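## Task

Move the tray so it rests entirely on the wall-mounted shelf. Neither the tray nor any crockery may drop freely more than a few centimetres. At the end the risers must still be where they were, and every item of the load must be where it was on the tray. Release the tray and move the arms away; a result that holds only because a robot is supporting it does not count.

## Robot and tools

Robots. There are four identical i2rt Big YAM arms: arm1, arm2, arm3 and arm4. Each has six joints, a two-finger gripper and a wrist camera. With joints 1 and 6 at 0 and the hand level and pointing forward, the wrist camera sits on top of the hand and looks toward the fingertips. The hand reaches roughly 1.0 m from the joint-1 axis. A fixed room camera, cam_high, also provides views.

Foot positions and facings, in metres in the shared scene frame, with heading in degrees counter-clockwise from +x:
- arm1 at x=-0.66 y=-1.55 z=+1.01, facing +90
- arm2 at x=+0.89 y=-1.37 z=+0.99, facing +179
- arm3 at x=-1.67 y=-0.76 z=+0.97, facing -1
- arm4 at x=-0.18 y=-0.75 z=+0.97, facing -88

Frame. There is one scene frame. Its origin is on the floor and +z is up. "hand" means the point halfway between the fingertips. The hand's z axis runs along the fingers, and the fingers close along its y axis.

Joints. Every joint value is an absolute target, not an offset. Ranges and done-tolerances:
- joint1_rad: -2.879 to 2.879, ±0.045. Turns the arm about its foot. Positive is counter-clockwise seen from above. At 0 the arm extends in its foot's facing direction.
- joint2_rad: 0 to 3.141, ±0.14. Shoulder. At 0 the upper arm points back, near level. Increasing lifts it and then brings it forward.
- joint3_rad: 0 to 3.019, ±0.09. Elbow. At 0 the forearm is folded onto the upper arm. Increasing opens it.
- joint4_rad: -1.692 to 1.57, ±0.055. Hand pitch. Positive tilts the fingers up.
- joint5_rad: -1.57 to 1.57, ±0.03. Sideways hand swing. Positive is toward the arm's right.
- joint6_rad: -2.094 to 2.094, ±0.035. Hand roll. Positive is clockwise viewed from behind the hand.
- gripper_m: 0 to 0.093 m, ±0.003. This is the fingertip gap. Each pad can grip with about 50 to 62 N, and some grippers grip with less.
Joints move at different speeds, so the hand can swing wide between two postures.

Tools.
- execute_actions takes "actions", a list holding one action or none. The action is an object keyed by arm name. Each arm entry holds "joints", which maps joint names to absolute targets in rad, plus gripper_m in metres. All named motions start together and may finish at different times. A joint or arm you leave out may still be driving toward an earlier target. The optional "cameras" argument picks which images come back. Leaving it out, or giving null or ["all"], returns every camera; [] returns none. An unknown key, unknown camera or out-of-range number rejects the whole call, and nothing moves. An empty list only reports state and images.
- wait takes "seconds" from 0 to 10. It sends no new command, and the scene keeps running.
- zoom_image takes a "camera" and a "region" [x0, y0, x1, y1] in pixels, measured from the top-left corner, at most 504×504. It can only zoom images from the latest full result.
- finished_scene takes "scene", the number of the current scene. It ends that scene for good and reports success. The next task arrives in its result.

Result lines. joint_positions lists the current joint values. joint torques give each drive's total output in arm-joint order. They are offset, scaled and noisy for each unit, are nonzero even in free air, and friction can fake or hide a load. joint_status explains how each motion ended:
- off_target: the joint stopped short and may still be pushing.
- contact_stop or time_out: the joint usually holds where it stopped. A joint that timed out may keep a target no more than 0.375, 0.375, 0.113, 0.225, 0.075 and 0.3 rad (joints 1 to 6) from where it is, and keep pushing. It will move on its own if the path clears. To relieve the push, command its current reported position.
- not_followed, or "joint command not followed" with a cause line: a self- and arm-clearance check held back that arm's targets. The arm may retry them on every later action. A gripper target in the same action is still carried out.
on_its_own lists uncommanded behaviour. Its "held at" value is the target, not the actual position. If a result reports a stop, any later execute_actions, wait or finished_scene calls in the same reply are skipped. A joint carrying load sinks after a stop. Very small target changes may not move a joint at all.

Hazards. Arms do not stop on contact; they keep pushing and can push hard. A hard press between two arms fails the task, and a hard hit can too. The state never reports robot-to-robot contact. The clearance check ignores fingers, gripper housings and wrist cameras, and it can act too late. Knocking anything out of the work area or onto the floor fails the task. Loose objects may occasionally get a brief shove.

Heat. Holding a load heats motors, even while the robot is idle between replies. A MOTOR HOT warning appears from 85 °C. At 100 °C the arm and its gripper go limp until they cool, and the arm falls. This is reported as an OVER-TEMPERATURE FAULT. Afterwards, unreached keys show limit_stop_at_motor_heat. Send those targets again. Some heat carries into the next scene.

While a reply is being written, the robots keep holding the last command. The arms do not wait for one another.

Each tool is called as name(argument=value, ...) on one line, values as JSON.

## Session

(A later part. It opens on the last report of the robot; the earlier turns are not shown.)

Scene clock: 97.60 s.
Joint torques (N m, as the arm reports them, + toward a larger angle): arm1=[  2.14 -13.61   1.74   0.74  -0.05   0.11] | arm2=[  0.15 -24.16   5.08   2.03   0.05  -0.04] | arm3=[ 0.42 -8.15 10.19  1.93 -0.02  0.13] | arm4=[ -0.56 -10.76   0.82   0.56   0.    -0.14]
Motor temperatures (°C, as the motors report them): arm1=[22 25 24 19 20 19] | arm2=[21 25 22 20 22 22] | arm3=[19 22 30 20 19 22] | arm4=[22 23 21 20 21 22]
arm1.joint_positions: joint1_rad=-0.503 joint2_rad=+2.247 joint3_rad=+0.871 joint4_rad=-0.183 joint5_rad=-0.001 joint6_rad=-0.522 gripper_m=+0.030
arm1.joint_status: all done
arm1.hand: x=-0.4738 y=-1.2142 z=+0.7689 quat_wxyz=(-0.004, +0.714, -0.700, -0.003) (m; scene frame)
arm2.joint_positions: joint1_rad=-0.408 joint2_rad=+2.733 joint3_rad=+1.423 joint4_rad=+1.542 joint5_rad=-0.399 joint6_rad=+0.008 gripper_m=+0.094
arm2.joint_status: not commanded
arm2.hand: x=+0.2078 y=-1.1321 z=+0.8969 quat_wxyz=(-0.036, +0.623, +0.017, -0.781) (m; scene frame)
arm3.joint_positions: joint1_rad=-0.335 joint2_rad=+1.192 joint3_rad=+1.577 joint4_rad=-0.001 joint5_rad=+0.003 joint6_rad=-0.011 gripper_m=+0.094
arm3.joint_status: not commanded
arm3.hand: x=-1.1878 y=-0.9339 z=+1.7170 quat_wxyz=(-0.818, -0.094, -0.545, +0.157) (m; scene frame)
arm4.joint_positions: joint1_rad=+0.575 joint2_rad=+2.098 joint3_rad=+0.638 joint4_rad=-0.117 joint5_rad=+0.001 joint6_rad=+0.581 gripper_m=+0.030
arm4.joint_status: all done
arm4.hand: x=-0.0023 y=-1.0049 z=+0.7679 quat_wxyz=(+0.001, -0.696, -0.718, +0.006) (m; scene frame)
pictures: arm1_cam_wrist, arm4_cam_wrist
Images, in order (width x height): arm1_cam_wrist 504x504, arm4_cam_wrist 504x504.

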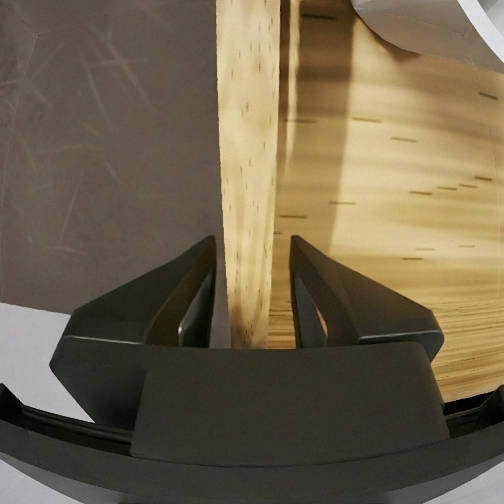

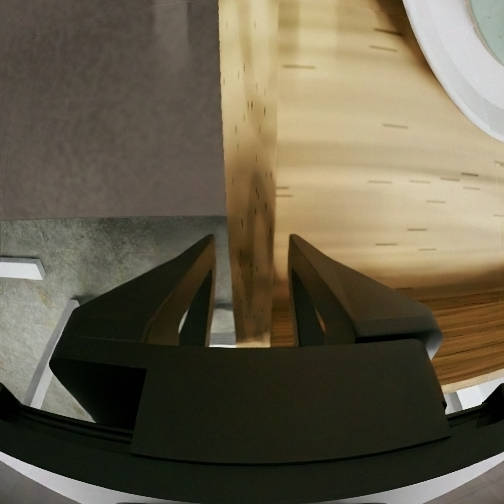

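execute_actions(actions=[{"arm1": {"joints": {"gripper_m": 0.0}}, "arm4": {"joints": {"gripper_m": 0.0}}, "arm2": {"joints": {"joint2_rad": 2.67, "joint3_rad": 1.15, "joint4_rad": 1.56}}}], cameras=["arm1_cam_wrist", "arm4_cam_wrist", "arm2_cam_wrist"])

Scene clock: 101.87 s.
Joint torques (N m, as the arm reports them, + toward a larger angle): arm1=[  2.17 -13.69   1.73   0.69  -0.15   0.11] | arm2=[ -0.05 -19.81   2.84   2.53  -0.02  -0.05] | arm3=[ 0.22 -8.2  10.26  1.95 -0.03  0.15] | arm4=[ -0.48 -10.78   0.83   0.47   0.04  -0.06]
Motor temperatures (°C, as the motors report them): arm1=[22 25 23 19 20 19] | arm2=[21 26 22 20 22 22] | arm3=[19 22 30 20 19 22] | arm4=[22 23 21 20 21 22]
arm1.joint_positions: joint1_rad=-0.500 joint2_rad=+2.247 joint3_rad=+0.871 joint4_rad=-0.182 joint5_rad=+0.002 joint6_rad=-0.521 gripper_m=+0.011
arm1.joint_status: gripper_m off_target (ended at +0.011, target +0.000)
arm1.hand: x=-0.4742 y=-1.2136 z=+0.7689 quat_wxyz=(-0.005, +0.715, -0.699, -0.002) (m; scene frame)
arm2.joint_positions: joint1_rad=-0.408 joint2_rad=+2.661 joint3_rad=+1.146 joint4_rad=+1.542 joint5_rad=-0.399 joint6_rad=+0.008 gripper_m=+0.094
arm2.joint_status: all done
joint sent to its limit — the command would take arm2.joint4_rad past its upper limit, so that joint was sent only as far as its limit.
arm2.hand: x=+0.2790 y=-1.1649 z=+0.8634 quat_wxyz=(-0.007, +0.694, -0.012, -0.719) (m; scene frame)
arm3.joint_positions: joint1_rad=-0.335 joint2_rad=+1.192 joint3_rad=+1.577 joint4_rad=-0.001 joint5_rad=+0.003 joint6_rad=-0.011 gripper_m=+0.094
arm3.joint_status: not commanded
arm3.hand: x=-1.1878 y=-0.9339 z=+1.7170 quat_wxyz=(-0.818, -0.094, -0.545, +0.157) (m; scene frame)
arm4.joint_positions: joint1_rad=+0.575 joint2_rad=+2.098 joint3_rad=+0.638 joint4_rad=-0.115 joint5_rad=-0.001 joint6_rad=+0.574 gripper_m=+0.012
arm4.joint_status: gripper_m off_target (ended at +0.012, target +0.000)
arm4.hand: x=-0.0018 y=-1.0051 z=+0.7679 quat_wxyz=(+0.001, -0.693, -0.721, +0.005) (m; scene frame)
pictures: arm1_cam_wrist, arm2_cam_wrist, arm4_cam_wrist
Images, in order (width x height): arm1_cam_wrist 504x504, arm2_cam_wrist 504x504, arm4_cam_wrist 504x504.

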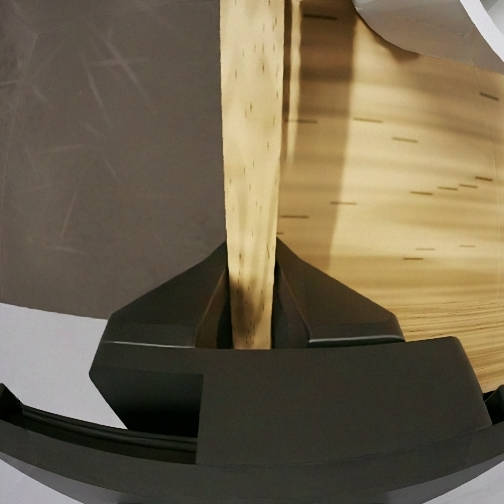

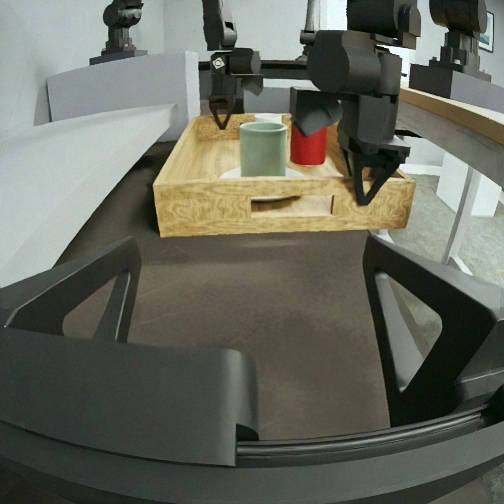

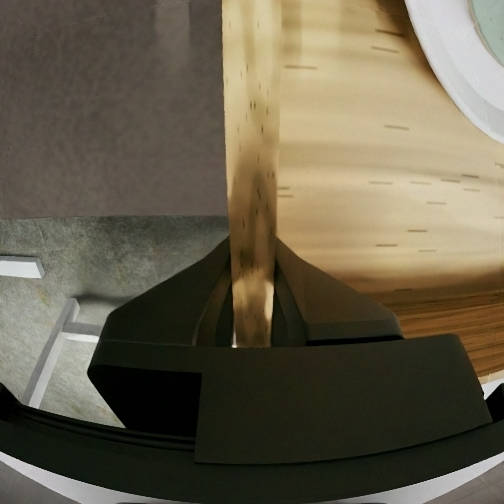

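zoom_image(camera="arm2_cam_wrist", region=[130, 40, 440, 260])

Region (130, 40, 440, 260) of arm2_cam_wrist's 504x504 image, scaled by 1.626, with more detail than that image has; it fills the top 358 rows of this view, and the rest is white.

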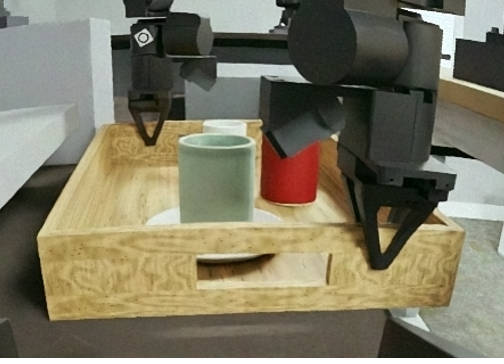

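execute_actions(actions=[{"arm1": {"joints": {"joint1_rad": -0.5, "joint2_rad": 2.18, "joint3_rad": 0.853, "joint4_rad": -0.235, "joint5_rad": 0.0, "joint6_rad": -0.521}}, "arm4": {"joints": {"joint1_rad": 0.57, "joint2_rad": 2.018, "joint3_rad": 0.624, "joint4_rad": -0.182, "joint5_rad": 0.0, "joint6_rad": 0.574}}}], cameras=["arm2_cam_wrist", "cam_high"])

Scene clock: 111.97 s.
Joint torques (N m, as the arm reports them, + toward a larger angle): arm1=[  1.41 -16.82   1.01  -0.97   0.     0.13] | arm2=[  0.17 -19.7    2.67   2.61  -0.02  -0.04] | arm3=[ 0.62 -8.4  10.25  1.94 -0.02  0.12] | arm4=[ -0.42 -14.72   0.21  -1.21   0.09   0.14]
Motor temperatures (°C, as the motors report them): arm1=[22 25 23 19 20 19] | arm2=[21 25 22 20 22 22] | arm3=[19 22 31 20 19 22] | arm4=[22 23 21 20 21 22]
arm1.joint_positions: joint1_rad=-0.500 joint2_rad=+2.224 joint3_rad=+0.863 joint4_rad=-0.202 joint5_rad=-0.002 joint6_rad=-0.531 gripper_m=+0.011
arm1.joint_status: all done
arm1.hand: x=-0.4757 y=-1.2151 z=+0.7767 quat_wxyz=(-0.001, +0.719, -0.695, -0.003) (m; scene frame)
arm2.joint_positions: joint1_rad=-0.408 joint2_rad=+2.661 joint3_rad=+1.146 joint4_rad=+1.542 joint5_rad=-0.399 joint6_rad=+0.008 gripper_m=+0.094
arm2.joint_status: not commanded
arm2.hand: x=+0.2790 y=-1.1649 z=+0.8634 quat_wxyz=(-0.007, +0.694, -0.012, -0.719) (m; scene frame)
arm3.joint_positions: joint1_rad=-0.335 joint2_rad=+1.192 joint3_rad=+1.577 joint4_rad=-0.001 joint5_rad=+0.003 joint6_rad=-0.011 gripper_m=+0.094
arm3.joint_status: not commanded
arm3.hand: x=-1.1878 y=-0.9339 z=+1.7170 quat_wxyz=(-0.818, -0.094, -0.545, +0.157) (m; scene frame)
arm4.joint_positions: joint1_rad=+0.573 joint2_rad=+2.079 joint3_rad=+0.631 joint4_rad=-0.154 joint5_rad=-0.002 joint6_rad=+0.561 gripper_m=+0.012
arm4.joint_status: all done
arm4.hand: x=-0.0064 y=-0.9991 z=+0.7733 quat_wxyz=(+0.013, -0.689, -0.725, +0.002) (m; scene frame)
pictures: arm2_cam_wrist, cam_high
Images, in order (width x height): arm2_cam_wrist 504x504, cam_high 504x504.

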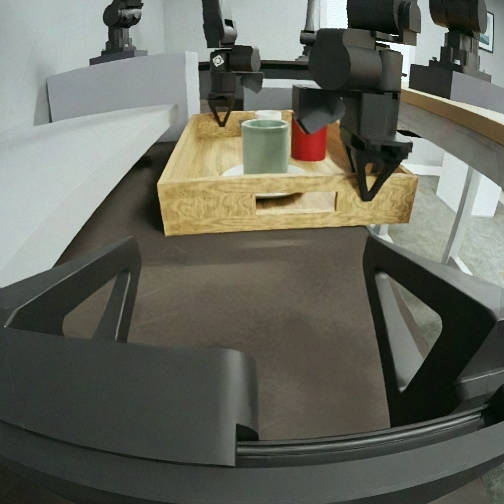

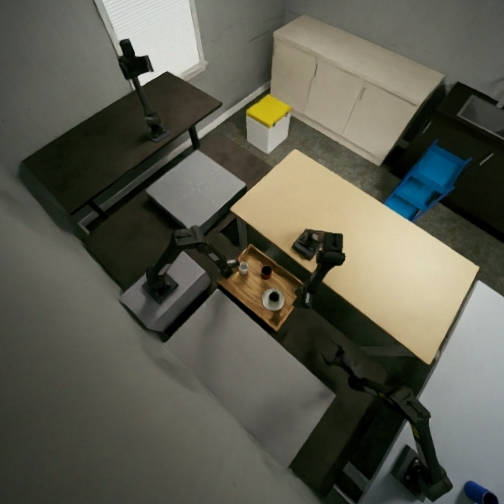

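execute_actions(actions=[{"arm1": {"joints": {"joint1_rad": -0.5, "joint2_rad": 2.112, "joint3_rad": 0.84, "joint4_rad": -0.25, "joint5_rad": 0.0, "joint6_rad": -0.521}}, "arm4": {"joints": {"joint1_rad": 0.57, "joint2_rad": 1.928, "joint3_rad": 0.613, "joint4_rad": -0.207, "joint5_rad": 0.0, "joint6_rad": 0.574}}}], cameras=["arm2_cam_wrist"])

Scene clock: 115.50 s.
Joint torques (N m, as the arm reports them, + toward a larger angle): arm1=[  1.2  -16.72   2.1   -0.31  -0.36   0.12] | arm2=[  0.24 -19.71   2.79   2.36  -0.04  -0.04] | arm3=[ 0.79 -8.4  10.28  1.94 -0.04  0.16] | arm4=[ -0.38 -13.81   1.76  -0.38   0.2    0.12]
Motor temperatures (°C, as the motors report them): arm1=[22 25 23 19 20 19] | arm2=[21 25 22 20 22 22] | arm3=[19 22 31 20 19 22] | arm4=[22 24 21 20 21 22]
arm1.joint_positions: joint1_rad=-0.500 joint2_rad=+2.158 joint3_rad=+0.839 joint4_rad=-0.234 joint5_rad=+0.008 joint6_rad=-0.529 gripper_m=+0.011
arm1.joint_status: all done
arm1.hand: x=-0.4738 y=-1.2152 z=+0.7985 quat_wxyz=(-0.008, +0.718, -0.696, +0.001) (m; scene frame)
arm2.joint_positions: joint1_rad=-0.408 joint2_rad=+2.661 joint3_rad=+1.146 joint4_rad=+1.542 joint5_rad=-0.399 joint6_rad=+0.008 gripper_m=+0.094
arm2.joint_status: not commanded
arm2.hand: x=+0.2790 y=-1.1649 z=+0.8634 quat_wxyz=(-0.007, +0.694, -0.012, -0.719) (m; scene frame)
arm3.joint_positions: joint1_rad=-0.335 joint2_rad=+1.192 joint3_rad=+1.577 joint4_rad=-0.001 joint5_rad=+0.003 joint6_rad=-0.011 gripper_m=+0.094
arm3.joint_status: not commanded
arm3.hand: x=-1.1878 y=-0.9339 z=+1.7170 quat_wxyz=(-0.818, -0.094, -0.545, +0.157) (m; scene frame)
arm4.joint_positions: joint1_rad=+0.573 joint2_rad=+1.983 joint3_rad=+0.607 joint4_rad=-0.197 joint5_rad=-0.004 joint6_rad=+0.562 gripper_m=+0.012
arm4.joint_status: all done
arm4.hand: x=-0.0034 y=-1.0024 z=+0.7995 quat_wxyz=(-0.001, -0.690, -0.724, +0.004) (m; scene frame)
pictures: arm2_cam_wrist
Images, in order (width x height): arm2_cam_wrist 504x504.

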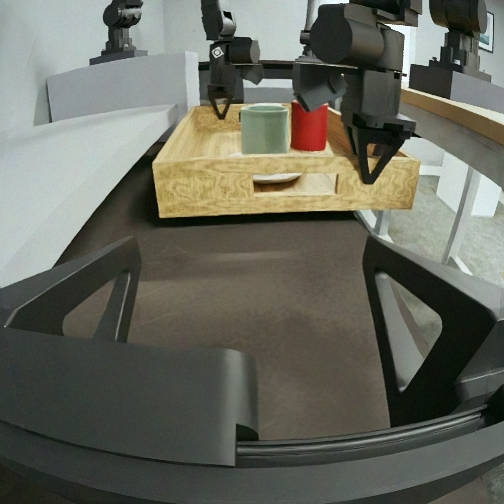

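execute_actions(actions=[{"arm1": {"joints": {"joint1_rad": -0.5, "joint2_rad": 1.996, "joint3_rad": 0.824, "joint4_rad": -0.352, "joint5_rad": 0.0, "joint6_rad": -0.521}}, "arm4": {"joints": {"joint1_rad": 0.57, "joint2_rad": 1.795, "joint3_rad": 0.612, "joint4_rad": -0.34, "joint5_rad": 0.0, "joint6_rad": 0.574}}}], cameras=["arm2_cam_wrist"])

Scene clock: 118.07 s.
Joint torques (N m, as the arm reports them, + toward a larger angle): arm1=[  1.32 -15.79   3.27  -0.24  -0.31   0.04] | arm2=[  0.58 -19.38   2.83   2.46  -0.02  -0.05] | arm3=[ 0.85 -8.33 10.31  1.92 -0.04  0.15] | arm4=[ -0.51 -12.43   3.26  -0.38   0.18   0.07]
Motor temperatures (°C, as the motors report them): arm1=[22 26 23 19 20 19] | arm2=[21 25 22 20 22 22] | arm3=[19 22 31 20 19 22] | arm4=[22 24 21 20 21 22]
arm1.joint_positions: joint1_rad=-0.500 joint2_rad=+2.035 joint3_rad=+0.817 joint4_rad=-0.338 joint5_rad=+0.006 joint6_rad=-0.524 gripper_m=+0.011
arm1.joint_status: all done
arm1.hand: x=-0.4739 y=-1.2148 z=+0.8408 quat_wxyz=(-0.006, +0.716, -0.698, +0.000) (m; scene frame)
arm2.joint_positions: joint1_rad=-0.408 joint2_rad=+2.661 joint3_rad=+1.146 joint4_rad=+1.542 joint5_rad=-0.399 joint6_rad=+0.008 gripper_m=+0.094
arm2.joint_status: not commanded
arm2.hand: x=+0.2790 y=-1.1649 z=+0.8634 quat_wxyz=(-0.007, +0.694, -0.012, -0.719) (m; scene frame)
arm3.joint_positions: joint1_rad=-0.335 joint2_rad=+1.192 joint3_rad=+1.577 joint4_rad=-0.001 joint5_rad=+0.003 joint6_rad=-0.011 gripper_m=+0.094
arm3.joint_status: not commanded
arm3.hand: x=-1.1878 y=-0.9339 z=+1.7170 quat_wxyz=(-0.818, -0.094, -0.545, +0.157) (m; scene frame)
arm4.joint_positions: joint1_rad=+0.572 joint2_rad=+1.842 joint3_rad=+0.599 joint4_rad=-0.329 joint5_rad=-0.003 joint6_rad=+0.565 gripper_m=+0.012
arm4.joint_status: all done
arm4.hand: x=-0.0022 y=-1.0042 z=+0.8396 quat_wxyz=(-0.001, -0.691, -0.723, +0.004) (m; scene frame)
pictures: arm2_cam_wrist
Images, in order (width x height): arm2_cam_wrist 504x504.

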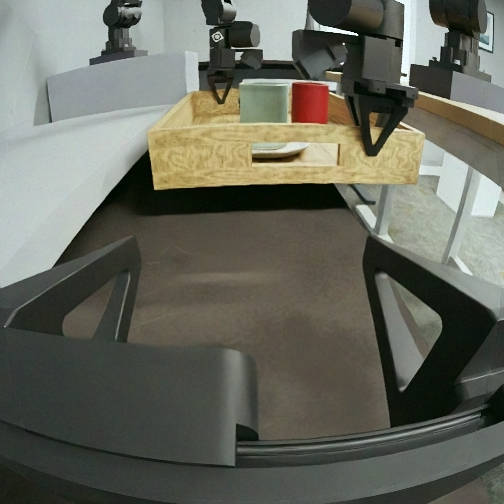

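execute_actions(actions=[{"arm1": {"joints": {"joint1_rad": -0.568, "joint2_rad": 1.906, "joint3_rad": 0.876, "joint4_rad": -0.479, "joint5_rad": 0.0, "joint6_rad": -0.593}}, "arm4": {"joints": {"joint1_rad": 0.646, "joint2_rad": 1.696, "joint3_rad": 0.678, "joint4_rad": -0.498, "joint5_rad": 0.0, "joint6_rad": 0.655}}}], cameras=["arm2_cam_wrist"])

Scene clock: 124.17 s.
Joint torques (N m, as the arm reports them, + toward a larger angle): arm1=[  0.86 -15.92   5.57  -0.53  -0.2    0.07] | arm2=[  0.71 -20.03   2.78   2.4   -0.03  -0.04] | arm3=[ 0.78 -8.27 10.27  2.   -0.02  0.12] | arm4=[ -0.07 -12.35   6.11  -0.64   0.13   0.2 ]
Motor temperatures (°C, as the motors report them): arm1=[22 26 23 19 20 19] | arm2=[21 25 21 20 22 22] | arm3=[19 22 31 20 19 22] | arm4=[22 24 21 20 21 22]
arm1.joint_positions: joint1_rad=-0.564 joint2_rad=+1.946 joint3_rad=+0.849 joint4_rad=-0.458 joint5_rad=+0.003 joint6_rad=-0.597 gripper_m=+0.011
arm1.joint_status: all done
arm1.hand: x=-0.4453 y=-1.2152 z=+0.8783 quat_wxyz=(-0.006, +0.719, -0.695, -0.001) (m; scene frame)
arm2.joint_positions: joint1_rad=-0.408 joint2_rad=+2.661 joint3_rad=+1.146 joint4_rad=+1.542 joint5_rad=-0.399 joint6_rad=+0.008 gripper_m=+0.094
arm2.joint_status: not commanded
arm2.hand: x=+0.2790 y=-1.1649 z=+0.8634 quat_wxyz=(-0.007, +0.694, -0.012, -0.719) (m; scene frame)
arm3.joint_positions: joint1_rad=-0.335 joint2_rad=+1.192 joint3_rad=+1.577 joint4_rad=-0.001 joint5_rad=+0.003 joint6_rad=-0.011 gripper_m=+0.094
arm3.joint_status: not commanded
arm3.hand: x=-1.1878 y=-0.9339 z=+1.7170 quat_wxyz=(-0.818, -0.094, -0.545, +0.157) (m; scene frame)
arm4.joint_positions: joint1_rad=+0.648 joint2_rad=+1.742 joint3_rad=+0.641 joint4_rad=-0.482 joint5_rad=-0.002 joint6_rad=+0.635 gripper_m=+0.012
arm4.joint_status: all done
arm4.hand: x=+0.0242 y=-0.9986 z=+0.8753 quat_wxyz=(+0.004, -0.689, -0.725, +0.004) (m; scene frame)
pictures: arm2_cam_wrist
Images, in order (width x height): arm2_cam_wrist 504x504.

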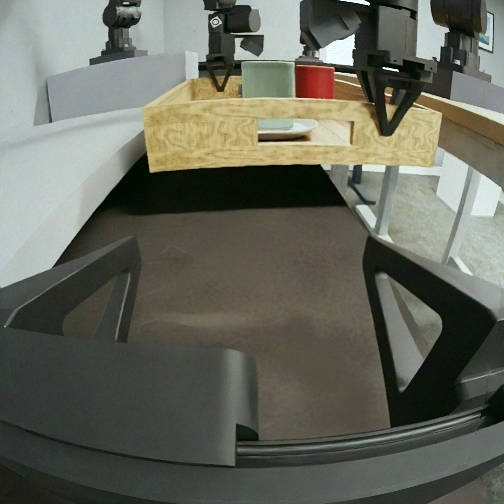

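execute_actions(actions=[{"arm1": {"joints": {"joint1_rad": -0.638, "joint2_rad": 1.835, "joint3_rad": 0.952, "joint4_rad": -0.615, "joint5_rad": 0.0, "joint6_rad": -0.66}}, "arm4": {"joints": {"joint1_rad": 0.724, "joint2_rad": 1.624, "joint3_rad": 0.786, "joint4_rad": -0.653, "joint5_rad": 0.0, "joint6_rad": 0.735}}}], cameras=["arm2_cam_wrist", "cam_high"])

Scene clock: 128.50 s.
Joint torques (N m, as the arm reports them, + toward a larger angle): arm1=[  1.4  -16.66   7.1   -0.51  -0.29   0.06] | arm2=[  0.32 -19.07   2.77   2.42  -0.03  -0.08] | arm3=[ 0.75 -8.45 10.24  1.97 -0.01  0.13] | arm4=[ -0.27 -13.74   7.98  -0.54   0.19   0.15]
Motor temperatures (°C, as the motors report them): arm1=[22 26 24 19 20 19] | arm2=[21 25 21 20 22 22] | arm3=[19 22 31 20 19 22] | arm4=[22 24 22 20 21 22]
arm1.joint_positions: joint1_rad=-0.638 joint2_rad=+1.883 joint3_rad=+0.916 joint4_rad=-0.594 joint5_rad=+0.005 joint6_rad=-0.662 gripper_m=+0.011
arm1.joint_status: all done
arm1.hand: x=-0.4081 y=-1.2160 z=+0.9160 quat_wxyz=(-0.004, +0.716, -0.698, +0.001) (m; scene frame)
arm2.joint_positions: joint1_rad=-0.408 joint2_rad=+2.661 joint3_rad=+1.146 joint4_rad=+1.542 joint5_rad=-0.399 joint6_rad=+0.008 gripper_m=+0.094
arm2.joint_status: not commanded
arm2.hand: x=+0.2790 y=-1.1649 z=+0.8634 quat_wxyz=(-0.007, +0.694, -0.012, -0.719) (m; scene frame)
arm3.joint_positions: joint1_rad=-0.335 joint2_rad=+1.192 joint3_rad=+1.577 joint4_rad=-0.001 joint5_rad=+0.003 joint6_rad=-0.011 gripper_m=+0.094
arm3.joint_status: not commanded
arm3.hand: x=-1.1878 y=-0.9339 z=+1.7170 quat_wxyz=(-0.818, -0.094, -0.545, +0.157) (m; scene frame)
arm4.joint_positions: joint1_rad=+0.725 joint2_rad=+1.680 joint3_rad=+0.738 joint4_rad=-0.640 joint5_rad=-0.004 joint6_rad=+0.721 gripper_m=+0.012
arm4.joint_status: all done
arm4.hand: x=+0.0636 y=-1.0026 z=+0.9144 quat_wxyz=(+0.004, -0.692, -0.722, +0.004) (m; scene frame)
pictures: arm2_cam_wrist, cam_high
Images, in order (width x height): arm2_cam_wrist 504x504, cam_high 504x504.

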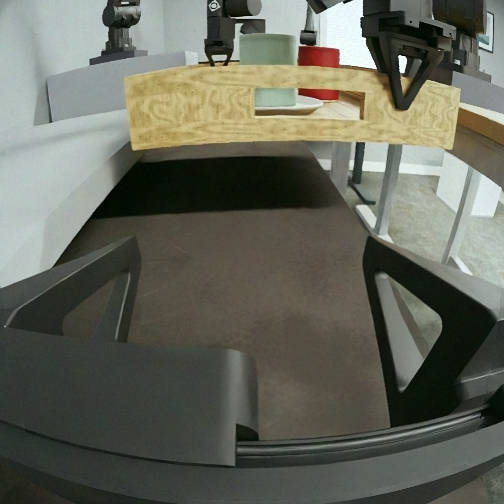

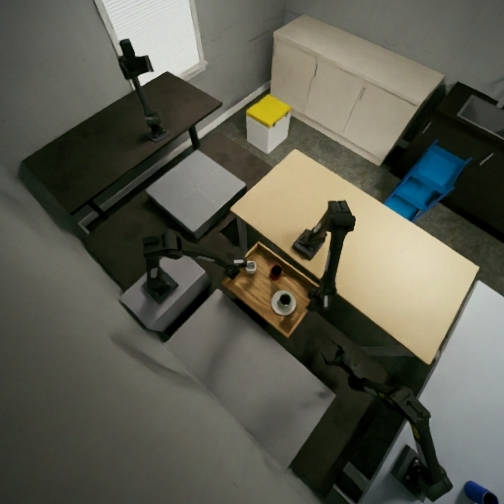

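zoom_image(camera="arm2_cam_wrist", region=[0, 40, 260, 300])

zoom_image(camera="arm2_cam_wrist", region=[100, 120, 380, 240])

Region (0, 40, 260, 300) of arm2_cam_wrist's 504x504 image, scaled by 1.938, with more detail than that image has.

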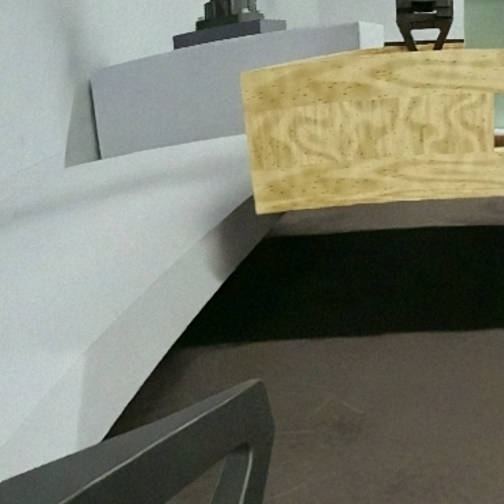

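Region (100, 120, 380, 240) of arm2_cam_wrist's 504x504 image, scaled by 1.800, with more detail than that image has; it fills the top 216 rows of this view, and the rest is white.

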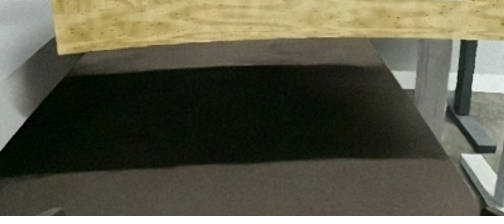

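execute_actions(actions=[{"arm1": {"joints": {"joint1_rad": -0.737, "joint2_rad": 1.763, "joint3_rad": 0.948, "joint4_rad": -0.678, "joint5_rad": 0.0, "joint6_rad": -0.758}}, "arm4": {"joints": {"joint1_rad": 0.728, "joint2_rad": 1.655, "joint3_rad": 0.932, "joint4_rad": -0.766, "joint5_rad": 0.0, "joint6_rad": 0.735}}}], cameras=["arm2_cam_wrist"])

Scene clock: 135.30 s.
Joint torques (N m, as the arm reports them, + toward a larger angle): arm1=[  1.07 -16.8    7.2   -0.36  -0.33   0.02] | arm2=[  0.46 -19.54   2.78   2.53   0.01  -0.04] | arm3=[ 0.47 -8.29 10.24  2.02 -0.04  0.13] | arm4=[ -0.28 -14.56   8.94  -0.43   0.27   0.1 ]
Motor temperatures (°C, as the motors report them): arm1=[22 26 25 19 20 19] | arm2=[21 25 21 20 22 22] | arm3=[19 23 31 20 19 22] | arm4=[22 24 23 20 21 22]
arm1.joint_positions: joint1_rad=-0.739 joint2_rad=+1.820 joint3_rad=+0.916 joint4_rad=-0.663 joint5_rad=+0.006 joint6_rad=-0.758 gripper_m=+0.011
arm1.joint_status: all done
arm1.hand: x=-0.3776 y=-1.2460 z=+0.9409 quat_wxyz=(-0.001, +0.714, -0.700, +0.002) (m; scene frame)
arm2.joint_positions: joint1_rad=-0.408 joint2_rad=+2.661 joint3_rad=+1.146 joint4_rad=+1.542 joint5_rad=-0.399 joint6_rad=+0.008 gripper_m=+0.094
arm2.joint_status: not commanded
arm2.hand: x=+0.2790 y=-1.1649 z=+0.8634 quat_wxyz=(-0.007, +0.694, -0.012, -0.719) (m; scene frame)
arm3.joint_positions: joint1_rad=-0.335 joint2_rad=+1.192 joint3_rad=+1.577 joint4_rad=-0.001 joint5_rad=+0.003 joint6_rad=-0.011 gripper_m=+0.094
arm3.joint_status: not commanded
arm3.hand: x=-1.1878 y=-0.9339 z=+1.7170 quat_wxyz=(-0.818, -0.094, -0.545, +0.157) (m; scene frame)
arm4.joint_positions: joint1_rad=+0.728 joint2_rad=+1.707 joint3_rad=+0.879 joint4_rad=-0.756 joint5_rad=-0.005 joint6_rad=+0.725 gripper_m=+0.012
arm4.joint_status: all done
arm4.hand: x=+0.0947 y=-1.0326 z=+0.9391 quat_wxyz=(+0.004, -0.692, -0.722, +0.003) (m; scene frame)
pictures: arm2_cam_wrist
Images, in order (width x height): arm2_cam_wrist 504x504.

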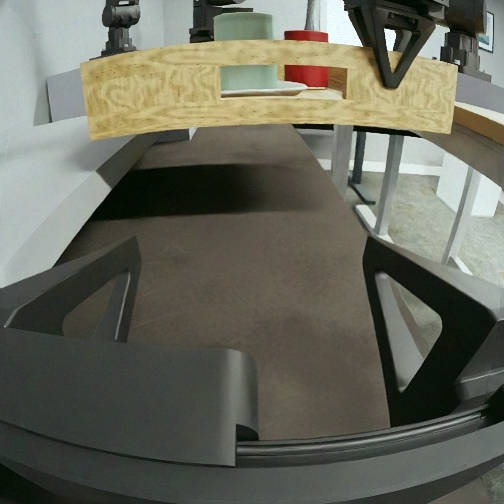

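execute_actions(actions=[{"arm1": {"joints": {"joint1_rad": -0.837, "joint2_rad": 1.6915, "joint3_rad": 0.8215, "joint4_rad": -0.614, "joint5_rad": 0.0, "joint6_rad": -0.86}}, "arm4": {"joints": {"joint1_rad": 0.636, "joint2_rad": 1.726, "joint3_rad": 1.056, "joint4_rad": -0.809, "joint5_rad": 0.0, "joint6_rad": 0.628}}}], cameras=["arm2_cam_wrist"])

Scene clock: 141.00 s.
Joint torques (N m, as the arm reports them, + toward a larger angle): arm1=[  0.77 -15.14   6.82   0.31  -0.33  -0.02] | arm2=[ -0.11 -19.83   2.74   2.46  -0.02  -0.05] | arm3=[ 0.35 -8.54 10.31  1.89 -0.01  0.13] | arm4=[  0.06 -16.61   9.69  -0.37   0.27   0.04]
Motor temperatures (°C, as the motors report them): arm1=[22 27 25 19 20 19] | arm2=[21 25 21 20 22 22] | arm3=[19 23 32 20 19 22] | arm4=[22 24 24 20 21 22]
arm1.joint_positions: joint1_rad=-0.832 joint2_rad=+1.746 joint3_rad=+0.791 joint4_rad=-0.615 joint5_rad=+0.006 joint6_rad=-0.856 gripper_m=+0.011
arm1.joint_status: all done
arm1.hand: x=-0.3823 y=-1.3026 z=+0.9399 quat_wxyz=(+0.002, +0.716, -0.698, +0.002) (m; scene frame)
arm2.joint_positions: joint1_rad=-0.408 joint2_rad=+2.661 joint3_rad=+1.146 joint4_rad=+1.542 joint5_rad=-0.399 joint6_rad=+0.008 gripper_m=+0.094
arm2.joint_status: not commanded
arm2.hand: x=+0.2790 y=-1.1649 z=+0.8634 quat_wxyz=(-0.007, +0.694, -0.012, -0.719) (m; scene frame)
arm3.joint_positions: joint1_rad=-0.335 joint2_rad=+1.192 joint3_rad=+1.577 joint4_rad=-0.001 joint5_rad=+0.003 joint6_rad=-0.011 gripper_m=+0.094
arm3.joint_status: not commanded
arm3.hand: x=-1.1878 y=-0.9339 z=+1.7170 quat_wxyz=(-0.818, -0.094, -0.545, +0.157) (m; scene frame)
arm4.joint_positions: joint1_rad=+0.634 joint2_rad=+1.788 joint3_rad=+0.998 joint4_rad=-0.800 joint5_rad=-0.005 joint6_rad=+0.623 gripper_m=+0.012
arm4.joint_status: all done
arm4.hand: x=+0.0904 y=-1.0871 z=+0.9389 quat_wxyz=(+0.007, -0.690, -0.724, +0.002) (m; scene frame)
pictures: arm2_cam_wrist
Images, in order (width x height): arm2_cam_wrist 504x504.

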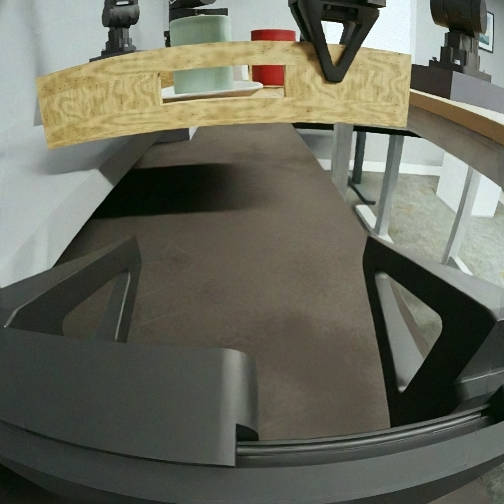

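execute_actions(actions=[{"arm1": {"joints": {"joint1_rad": -0.976, "joint2_rad": 1.621, "joint3_rad": 0.723, "joint4_rad": -0.584, "joint5_rad": 0.0, "joint6_rad": -0.995}}, "arm4": {"joints": {"joint1_rad": 0.563, "joint2_rad": 1.8076, "joint3_rad": 1.215, "joint4_rad": -0.863, "joint5_rad": 0.0, "joint6_rad": 0.556}}, "arm2": {"joints": {"joint5_rad": -0.7}}}], cameras=["arm2_cam_wrist"])

Scene clock: 146.23 s.
Joint torques (N m, as the arm reports them, + toward a larger angle): arm1=[  1.16 -13.46   6.9    0.34  -0.39   0.05] | arm2=[  0.12 -19.21   2.61   2.31  -0.08  -0.07] | arm3=[ 0.78 -8.54 10.22  1.95  0.    0.12] | arm4=[ -0.09 -18.76  10.14  -0.18   0.25   0.04]
Motor temperatures (°C, as the motors report them): arm1=[22 27 25 19 20 19] | arm2=[21 26 21 20 22 22] | arm3=[19 23 32 20 19 22] | arm4=[22 25 25 20 21 22]
arm1.joint_positions: joint1_rad=-0.973 joint2_rad=+1.672 joint3_rad=+0.688 joint4_rad=-0.587 joint5_rad=+0.007 joint6_rad=-0.997 gripper_m=+0.011
arm1.joint_status: all done
arm1.hand: x=-0.3791 y=-1.3646 z=+0.9428 quat_wxyz=(+0.002, +0.716, -0.698, +0.003) (m; scene frame)
arm2.joint_positions: joint1_rad=-0.408 joint2_rad=+2.661 joint3_rad=+1.146 joint4_rad=+1.542 joint5_rad=-0.698 joint6_rad=+0.008 gripper_m=+0.094
arm2.joint_status: all done
arm2.hand: x=+0.2852 y=-1.2158 z=+0.8631 quat_wxyz=(+0.096, +0.689, +0.095, -0.712) (m; scene frame)
arm3.joint_positions: joint1_rad=-0.335 joint2_rad=+1.192 joint3_rad=+1.577 joint4_rad=-0.001 joint5_rad=+0.003 joint6_rad=-0.011 gripper_m=+0.094
arm3.joint_status: not commanded
arm3.hand: x=-1.1878 y=-0.9339 z=+1.7170 quat_wxyz=(-0.818, -0.094, -0.545, +0.157) (m; scene frame)
arm4.joint_positions: joint1_rad=+0.562 joint2_rad=+1.878 joint3_rad=+1.154 joint4_rad=-0.857 joint5_rad=-0.005 joint6_rad=+0.550 gripper_m=+0.012
arm4.joint_status: all done
arm4.hand: x=+0.0940 y=-1.1473 z=+0.9430 quat_wxyz=(+0.003, -0.689, -0.725, +0.003) (m; scene frame)
pictures: arm2_cam_wrist
Images, in order (width x height): arm2_cam_wrist 504x504.

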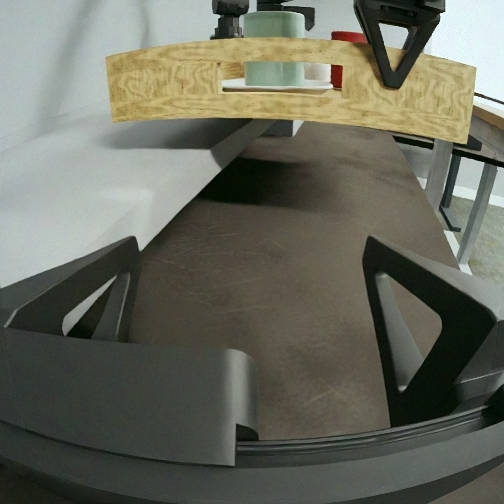

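execute_actions(actions=[{"arm1": {"joints": {"joint1_rad": -1.13, "joint2_rad": 1.567, "joint3_rad": 0.643, "joint4_rad": -0.556, "joint5_rad": 0.0, "joint6_rad": -1.148}}, "arm4": {"joints": {"joint1_rad": 0.5, "joint2_rad": 1.9036, "joint3_rad": 1.389, "joint4_rad": -0.928, "joint5_rad": 0.0, "joint6_rad": 0.496}}}], cameras=["arm2_cam_wrist"])

Scene clock: 151.13 s.
Joint torques (N m, as the arm reports them, + toward a larger angle): arm1=[  0.89 -12.4    6.84   0.5   -0.39   0.05] | arm2=[  0.09 -19.7    2.79   2.44  -0.06  -0.04] | arm3=[ 0.57 -8.39 10.32  1.99 -0.02  0.14] | arm4=[ -0.62 -21.    11.24  -0.21   0.14   0.03]
Motor temperatures (°C, as the motors report them): arm1=[22 26 26 19 20 19] | arm2=[21 26 21 20 22 22] | arm3=[19 23 32 20 19 22] | arm4=[22 25 26 20 21 22]
arm1.joint_positions: joint1_rad=-1.127 joint2_rad=+1.617 joint3_rad=+0.607 joint4_rad=-0.562 joint5_rad=+0.006 joint6_rad=-1.150 gripper_m=+0.011
arm1.joint_status: all done
arm1.hand: x=-0.3800 y=-1.4225 z=+0.9426 quat_wxyz=(+0.004, +0.716, -0.698, +0.002) (m; scene frame)
arm2.joint_positions: joint1_rad=-0.408 joint2_rad=+2.661 joint3_rad=+1.146 joint4_rad=+1.542 joint5_rad=-0.698 joint6_rad=+0.008 gripper_m=+0.094
arm2.joint_status: not commanded
arm2.hand: x=+0.2852 y=-1.2158 z=+0.8631 quat_wxyz=(+0.096, +0.689, +0.095, -0.712) (m; scene frame)
arm3.joint_positions: joint1_rad=-0.335 joint2_rad=+1.192 joint3_rad=+1.577 joint4_rad=-0.001 joint5_rad=+0.003 joint6_rad=-0.011 gripper_m=+0.094
arm3.joint_status: not commanded
arm3.hand: x=-1.1878 y=-0.9339 z=+1.7170 quat_wxyz=(-0.818, -0.094, -0.545, +0.157) (m; scene frame)
arm4.joint_positions: joint1_rad=+0.502 joint2_rad=+1.981 joint3_rad=+1.318 joint4_rad=-0.922 joint5_rad=-0.003 joint6_rad=+0.491 gripper_m=+0.012
arm4.joint_status: all done
arm4.hand: x=+0.0938 y=-1.2045 z=+0.9411 quat_wxyz=(+0.005, -0.690, -0.724, +0.003) (m; scene frame)
pictures: arm2_cam_wrist
Images, in order (width x height): arm2_cam_wrist 504x504.

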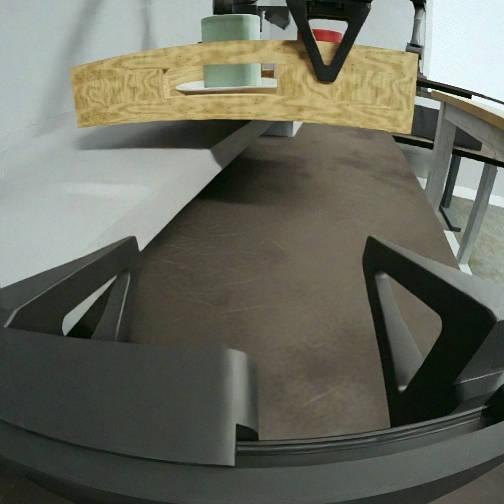

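execute_actions(actions=[{"arm1": {"joints": {"joint1_rad": -1.3176, "joint2_rad": 1.525, "joint3_rad": 0.5885, "joint4_rad": -0.537, "joint5_rad": 0.0, "joint6_rad": -1.334}}, "arm4": {"joints": {"joint1_rad": 0.447, "joint2_rad": 2.0084, "joint3_rad": 1.5955, "joint4_rad": -1.009, "joint5_rad": 0.0, "joint6_rad": 0.445}}}], cameras=["arm2_cam_wrist", "cam_high"])

Scene clock: 153.97 s.
Joint torques (N m, as the arm reports them, + toward a larger angle): arm1=[  1.11 -11.86   6.77   0.56  -0.47   0.03] | arm2=[  0.49 -19.5    2.48   2.4   -0.06  -0.06] | arm3=[ 0.85 -8.42 10.26  1.96 -0.02  0.13] | arm4=[ -1.03 -23.35  12.35  -0.23   0.1   -0.03]
Motor temperatures (°C, as the motors report them): arm1=[22 26 26 19 20 19] | arm2=[21 26 21 20 22 22] | arm3=[19 23 32 20 19 22] | arm4=[22 25 26 20 21 22]
arm1.joint_positions: joint1_rad=-1.316 joint2_rad=+1.575 joint3_rad=+0.551 joint4_rad=-0.546 joint5_rad=+0.009 joint6_rad=-1.335 gripper_m=+0.011
arm1.joint_status: all done
arm1.hand: x=-0.3791 y=-1.4829 z=+0.9432 quat_wxyz=(+0.004, +0.714, -0.700, +0.003) (m; scene frame)
arm2.joint_positions: joint1_rad=-0.408 joint2_rad=+2.661 joint3_rad=+1.146 joint4_rad=+1.542 joint5_rad=-0.698 joint6_rad=+0.008 gripper_m=+0.094
arm2.joint_status: not commanded
arm2.hand: x=+0.2852 y=-1.2158 z=+0.8631 quat_wxyz=(+0.096, +0.689, +0.095, -0.712) (m; scene frame)
arm3.joint_positions: joint1_rad=-0.335 joint2_rad=+1.192 joint3_rad=+1.577 joint4_rad=-0.001 joint5_rad=+0.003 joint6_rad=-0.011 gripper_m=+0.094
arm3.joint_status: not commanded
arm3.hand: x=-1.1878 y=-0.9339 z=+1.7170 quat_wxyz=(-0.818, -0.094, -0.545, +0.157) (m; scene frame)
arm4.joint_positions: joint1_rad=+0.452 joint2_rad=+2.093 joint3_rad=+1.515 joint4_rad=-1.004 joint5_rad=-0.002 joint6_rad=+0.446 gripper_m=+0.012
arm4.joint_status: all done
arm4.hand: x=+0.0960 y=-1.2655 z=+0.9423 quat_wxyz=(+0.003, -0.691, -0.722, +0.003) (m; scene frame)
pictures: arm2_cam_wrist, cam_high
Images, in order (width x height): arm2_cam_wrist 504x504, cam_high 504x504.

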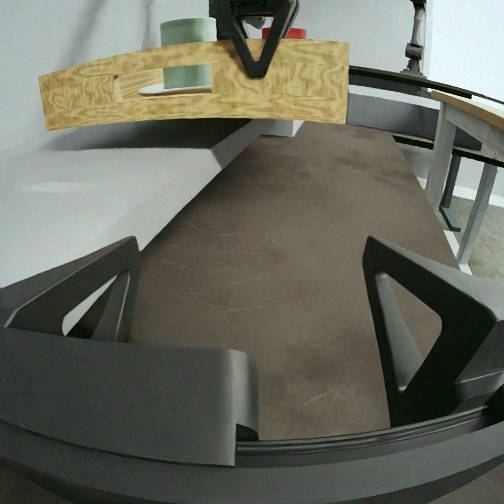

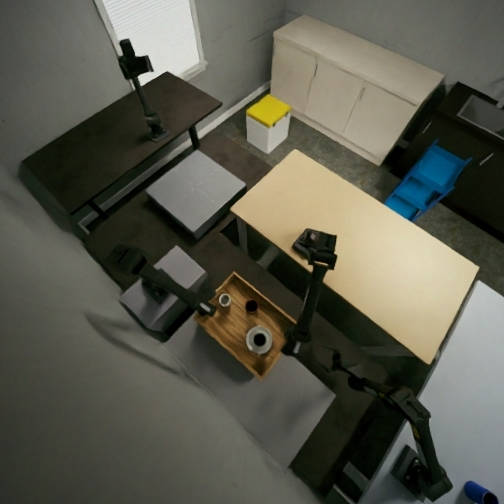

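execute_actions(actions=[{"arm1": {"joints": {"joint1_rad": -1.519, "joint2_rad": 1.506, "joint3_rad": 0.5655, "joint4_rad": -0.529, "joint5_rad": 0.0, "joint6_rad": -1.537}}, "arm4": {"joints": {"joint1_rad": 0.409, "joint2_rad": 2.1188, "joint3_rad": 1.8156, "joint4_rad": -1.1, "joint5_rad": 0.0, "joint6_rad": 0.404}}}], cameras=["arm2_cam_wrist"])

Scene clock: 158.80 s.
Joint torques (N m, as the arm reports them, + toward a larger angle): arm1=[  0.89 -11.37   6.47   0.69  -0.56   0.02] | arm2=[  0.35 -19.06   2.65   2.3   -0.05  -0.05] | arm3=[ 0.38 -8.08 10.25  1.84 -0.03  0.13] | arm4=[ -0.59 -25.31  13.43  -0.15   0.03  -0.09]
Motor temperatures (°C, as the motors report them): arm1=[22 26 26 19 20 19] | arm2=[21 26 21 20 22 22] | arm3=[19 23 32 20 19 22] | arm4=[22 26 28 20 21 22]
arm1.joint_positions: joint1_rad=-1.517 joint2_rad=+1.558 joint3_rad=+0.533 joint4_rad=-0.542 joint5_rad=+0.011 joint6_rad=-1.536 gripper_m=+0.011
arm1.joint_status: all done
arm1.hand: x=-0.3763 y=-1.5412 z=+0.9443 quat_wxyz=(+0.004, +0.714, -0.700, +0.005) (m; scene frame)
arm2.joint_positions: joint1_rad=-0.408 joint2_rad=+2.661 joint3_rad=+1.146 joint4_rad=+1.542 joint5_rad=-0.698 joint6_rad=+0.008 gripper_m=+0.094
arm2.joint_status: not commanded
arm2.hand: x=+0.2852 y=-1.2158 z=+0.8631 quat_wxyz=(+0.096, +0.689, +0.095, -0.712) (m; scene frame)
arm3.joint_positions: joint1_rad=-0.335 joint2_rad=+1.192 joint3_rad=+1.577 joint4_rad=-0.001 joint5_rad=+0.003 joint6_rad=-0.011 gripper_m=+0.094
arm3.joint_status: not commanded
arm3.hand: x=-1.1878 y=-0.9339 z=+1.7170 quat_wxyz=(-0.818, -0.094, -0.545, +0.157) (m; scene frame)
arm4.joint_positions: joint1_rad=+0.417 joint2_rad=+2.209 joint3_rad=+1.726 joint4_rad=-1.095 joint5_rad=+0.000 joint6_rad=+0.411 gripper_m=+0.012
arm4.joint_status: all done
arm4.hand: x=+0.0998 y=-1.3215 z=+0.9438 quat_wxyz=(+0.002, -0.691, -0.722, +0.005) (m; scene frame)
pictures: arm2_cam_wrist
Images, in order (width x height): arm2_cam_wrist 504x504.

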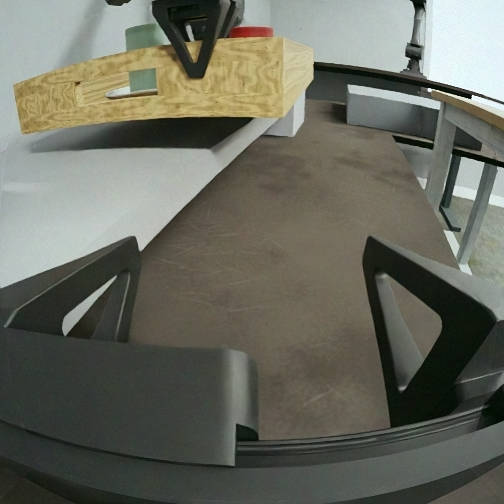

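execute_actions(actions=[{"arm1": {"joints": {"joint1_rad": -1.72, "joint2_rad": 1.506, "joint3_rad": 0.5655, "joint4_rad": -0.529, "joint5_rad": 0.0, "joint6_rad": -1.738}}, "arm4": {"joints": {"joint1_rad": 0.372, "joint2_rad": 2.2445, "joint3_rad": 2.066, "joint4_rad": -1.21, "joint5_rad": 0.0, "joint6_rad": 0.366}}}], cameras=["arm2_cam_wrist", "cam_high"])

Scene clock: 164.93 s.
Joint torques (N m, as the arm reports them, + toward a larger angle): arm1=[  1.2  -11.31   6.49   0.61  -0.59   0.04] | arm2=[  0.71 -19.6    2.66   2.4   -0.1   -0.06] | arm3=[ 0.49 -8.21 10.22  1.86 -0.02  0.12] | arm4=[ -0.85 -27.15  14.56  -0.15   0.01  -0.13]
Motor temperatures (°C, as the motors report them): arm1=[22 26 26 19 20 19] | arm2=[21 26 21 20 22 22] | arm3=[19 23 32 20 19 22] | arm4=[22 27 29 20 21 22]
arm1.joint_positions: joint1_rad=-1.720 joint2_rad=+1.556 joint3_rad=+0.532 joint4_rad=-0.539 joint5_rad=+0.012 joint6_rad=-1.739 gripper_m=+0.011
arm1.joint_status: all done
arm1.hand: x=-0.3791 y=-1.5989 z=+0.9446 quat_wxyz=(+0.004, +0.714, -0.700, +0.006) (m; scene frame)
arm2.joint_positions: joint1_rad=-0.408 joint2_rad=+2.661 joint3_rad=+1.146 joint4_rad=+1.542 joint5_rad=-0.698 joint6_rad=+0.008 gripper_m=+0.094
arm2.joint_status: not commanded
arm2.hand: x=+0.2852 y=-1.2158 z=+0.8631 quat_wxyz=(+0.096, +0.689, +0.095, -0.712) (m; scene frame)
arm3.joint_positions: joint1_rad=-0.335 joint2_rad=+1.192 joint3_rad=+1.577 joint4_rad=-0.001 joint5_rad=+0.003 joint6_rad=-0.011 gripper_m=+0.094
arm3.joint_status: not commanded
arm3.hand: x=-1.1878 y=-0.9339 z=+1.7170 quat_wxyz=(-0.818, -0.094, -0.545, +0.157) (m; scene frame)
arm4.joint_positions: joint1_rad=+0.380 joint2_rad=+2.336 joint3_rad=+1.966 joint4_rad=-1.205 joint5_rad=+0.000 joint6_rad=+0.374 gripper_m=+0.012
arm4.joint_status: joint3_rad time_out (moved +0.241 of +0.340); the others done
arm4.on_its_own: joint3_rad reads +1.966 and still pushes toward +2.066 since a time_out
arm4.hand: x=+0.0988 y=-1.3768 z=+0.9459 quat_wxyz=(+0.000, -0.691, -0.723, +0.005) (m; scene frame)
pictures: arm2_cam_wrist, cam_high
Images, in order (width x height): arm2_cam_wrist 504x504, cam_high 504x504.

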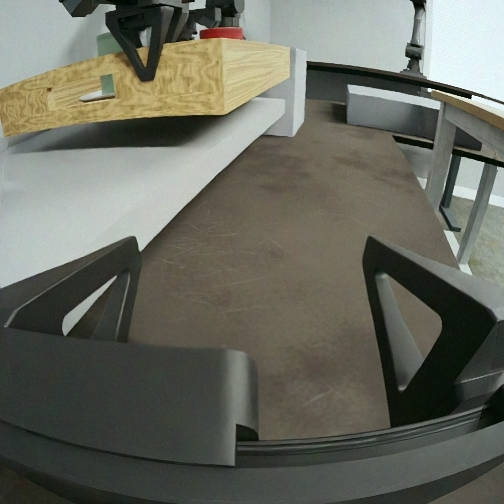

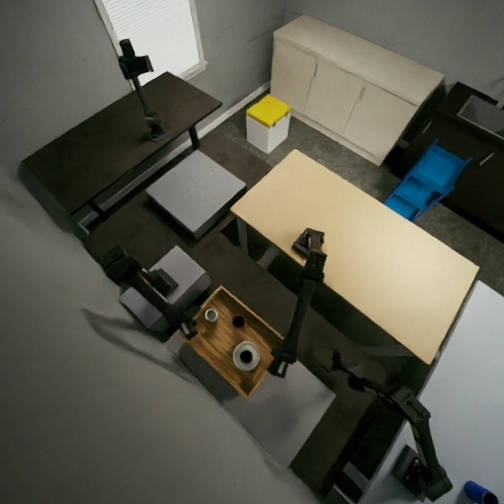

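zoom_image(camera="cam_high", region=[100, 240, 360, 480])

Region (100, 240, 360, 480) of cam_high's 504x504 image, scaled by 1.938, with more detail than that image has; it fills the top 465 rows of this view, and the rest is white.

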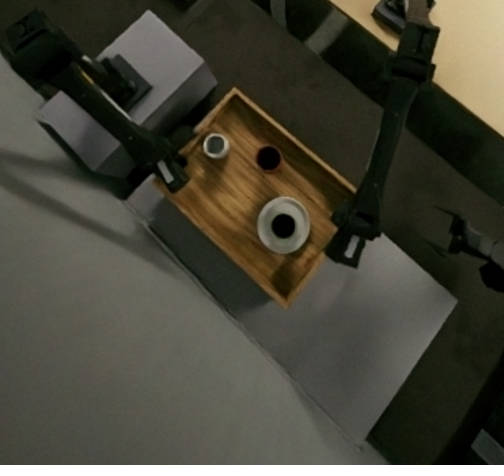

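execute_actions(actions=[{"arm1": {"joints": {"joint1_rad": -1.838, "joint2_rad": 1.533, "joint3_rad": 0.601, "joint4_rad": -0.552, "joint5_rad": 0.0, "joint6_rad": -1.856}}, "arm4": {"joints": {"joint1_rad": 0.357, "joint2_rad": 2.346, "joint3_rad": 2.265, "joint4_rad": -1.302, "joint5_rad": 0.0, "joint6_rad": 0.351}}}], cameras=["arm2_cam_wrist"])

Scene clock: 173.83 s.
Joint torques (N m, as the arm reports them, + toward a larger angle): arm1=[  0.86 -10.25   8.48  -0.15  -0.62  -0.05] | arm2=[  0.24 -19.2    2.69   2.31  -0.06  -0.03] | arm3=[ 0.51 -8.09 10.27  1.97 -0.02  0.15] | arm4=[ -0.27 -28.42  15.55  -0.25  -0.21  -0.13]
Motor temperatures (°C, as the motors report them): arm1=[22 26 26 19 20 19] | arm2=[21 26 21 20 22 22] | arm3=[19 23 33 20 19 22] | arm4=[22 29 32 20 21 22]
arm1.joint_positions: joint1_rad=-1.835 joint2_rad=+1.566 joint3_rad=+0.541 joint4_rad=-0.545 joint5_rad=+0.012 joint6_rad=-1.850 gripper_m=+0.011
arm1.joint_status: all done
arm1.hand: x=-0.3843 y=-1.6314 z=+0.9439 quat_wxyz=(+0.007, +0.713, -0.701, +0.003) (m; scene frame)
arm2.joint_positions: joint1_rad=-0.408 joint2_rad=+2.661 joint3_rad=+1.146 joint4_rad=+1.542 joint5_rad=-0.698 joint6_rad=+0.008 gripper_m=+0.094
arm2.joint_status: not commanded
arm2.hand: x=+0.2852 y=-1.2158 z=+0.8631 quat_wxyz=(+0.096, +0.689, +0.095, -0.712) (m; scene frame)
arm3.joint_positions: joint1_rad=-0.335 joint2_rad=+1.192 joint3_rad=+1.577 joint4_rad=-0.001 joint5_rad=+0.003 joint6_rad=-0.011 gripper_m=+0.094
arm3.joint_status: not commanded
arm3.hand: x=-1.1878 y=-0.9339 z=+1.7170 quat_wxyz=(-0.818, -0.094, -0.545, +0.157) (m; scene frame)
arm4.joint_positions: joint1_rad=+0.359 joint2_rad=+2.441 joint3_rad=+2.155 joint4_rad=-1.296 joint5_rad=+0.006 joint6_rad=+0.358 gripper_m=+0.012
arm4.joint_status: joint3_rad time_out (moved +0.188 of +0.299); the others done
arm4.on_its_own: joint3_rad reads +2.155 and still pushes toward +2.265 since a time_out
arm4.hand: x=+0.0962 y=-1.4112 z=+0.9429 quat_wxyz=(+0.005, -0.693, -0.720, +0.006) (m; scene frame)
pictures: arm2_cam_wrist
Images, in order (width x height): arm2_cam_wrist 504x504.

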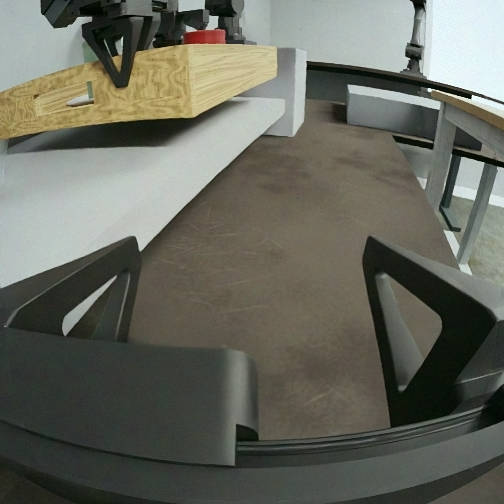

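execute_actions(actions=[{"arm1": {"joints": {"joint1_rad": -1.945, "joint2_rad": 1.627, "joint3_rad": 0.636, "joint4_rad": -0.475, "joint5_rad": 0.0, "joint6_rad": -1.964}}, "arm4": {"joints": {"joint1_rad": 0.344, "joint2_rad": 2.498, "joint3_rad": 2.515, "joint4_rad": -1.39, "joint5_rad": 0.0, "joint6_rad": 0.337}}}], cameras=["arm2_cam_wrist", "cam_high"])

Scene clock: 179.43 s.
Joint torques (N m, as the arm reports them, + toward a larger angle): arm1=[  0.58 -11.69   7.39   0.59  -0.81  -0.03] | arm2=[ -0.09 -19.36   2.56   2.36  -0.06  -0.03] | arm3=[ 0.61 -8.33 10.28  1.97 -0.04  0.13] | arm4=[ -0.77 -30.12  15.74  -0.18  -0.26  -0.15]
Motor temperatures (°C, as the motors report them): arm1=[22 26 27 19 20 19] | arm2=[21 26 21 20 22 22] | arm3=[19 23 33 20 19 22] | arm4=[22 30 33 20 21 22]
arm1.joint_positions: joint1_rad=-1.939 joint2_rad=+1.670 joint3_rad=+0.586 joint4_rad=-0.484 joint5_rad=+0.017 joint6_rad=-1.959 gripper_m=+0.011
arm1.joint_status: all done
arm1.hand: x=-0.3759 y=-1.6674 z=+0.9238 quat_wxyz=(+0.009, +0.715, -0.699, +0.004) (m; scene frame)
arm2.joint_positions: joint1_rad=-0.408 joint2_rad=+2.661 joint3_rad=+1.146 joint4_rad=+1.542 joint5_rad=-0.698 joint6_rad=+0.008 gripper_m=+0.094
arm2.joint_status: not commanded
arm2.hand: x=+0.2852 y=-1.2158 z=+0.8631 quat_wxyz=(+0.096, +0.689, +0.095, -0.712) (m; scene frame)
arm3.joint_positions: joint1_rad=-0.335 joint2_rad=+1.192 joint3_rad=+1.577 joint4_rad=-0.001 joint5_rad=+0.003 joint6_rad=-0.011 gripper_m=+0.094
arm3.joint_status: not commanded
arm3.hand: x=-1.1878 y=-0.9339 z=+1.7170 quat_wxyz=(-0.818, -0.094, -0.545, +0.157) (m; scene frame)
arm4.joint_positions: joint1_rad=+0.353 joint2_rad=+2.602 joint3_rad=+2.405 joint4_rad=-1.385 joint5_rad=+0.007 joint6_rad=+0.347 gripper_m=+0.012
arm4.joint_status: joint3_rad time_out (moved +0.250 of +0.360); the others done
arm4.on_its_own: joint3_rad reads +2.405 and still pushes toward +2.515 since a time_out
arm4.hand: x=+0.1050 y=-1.4452 z=+0.9203 quat_wxyz=(+0.005, -0.691, -0.722, +0.007) (m; scene frame)
pictures: arm2_cam_wrist, cam_high
Images, in order (width x height): arm2_cam_wrist 504x504, cam_high 504x504.

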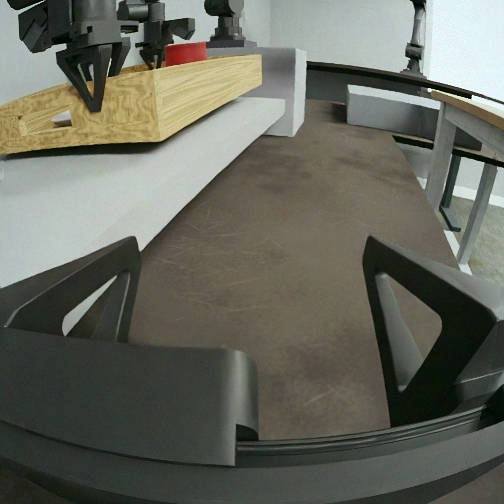

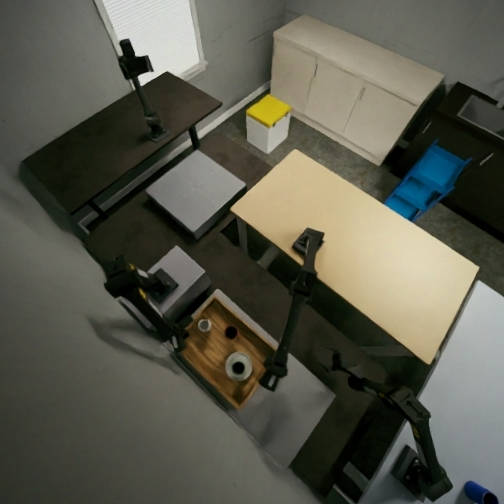

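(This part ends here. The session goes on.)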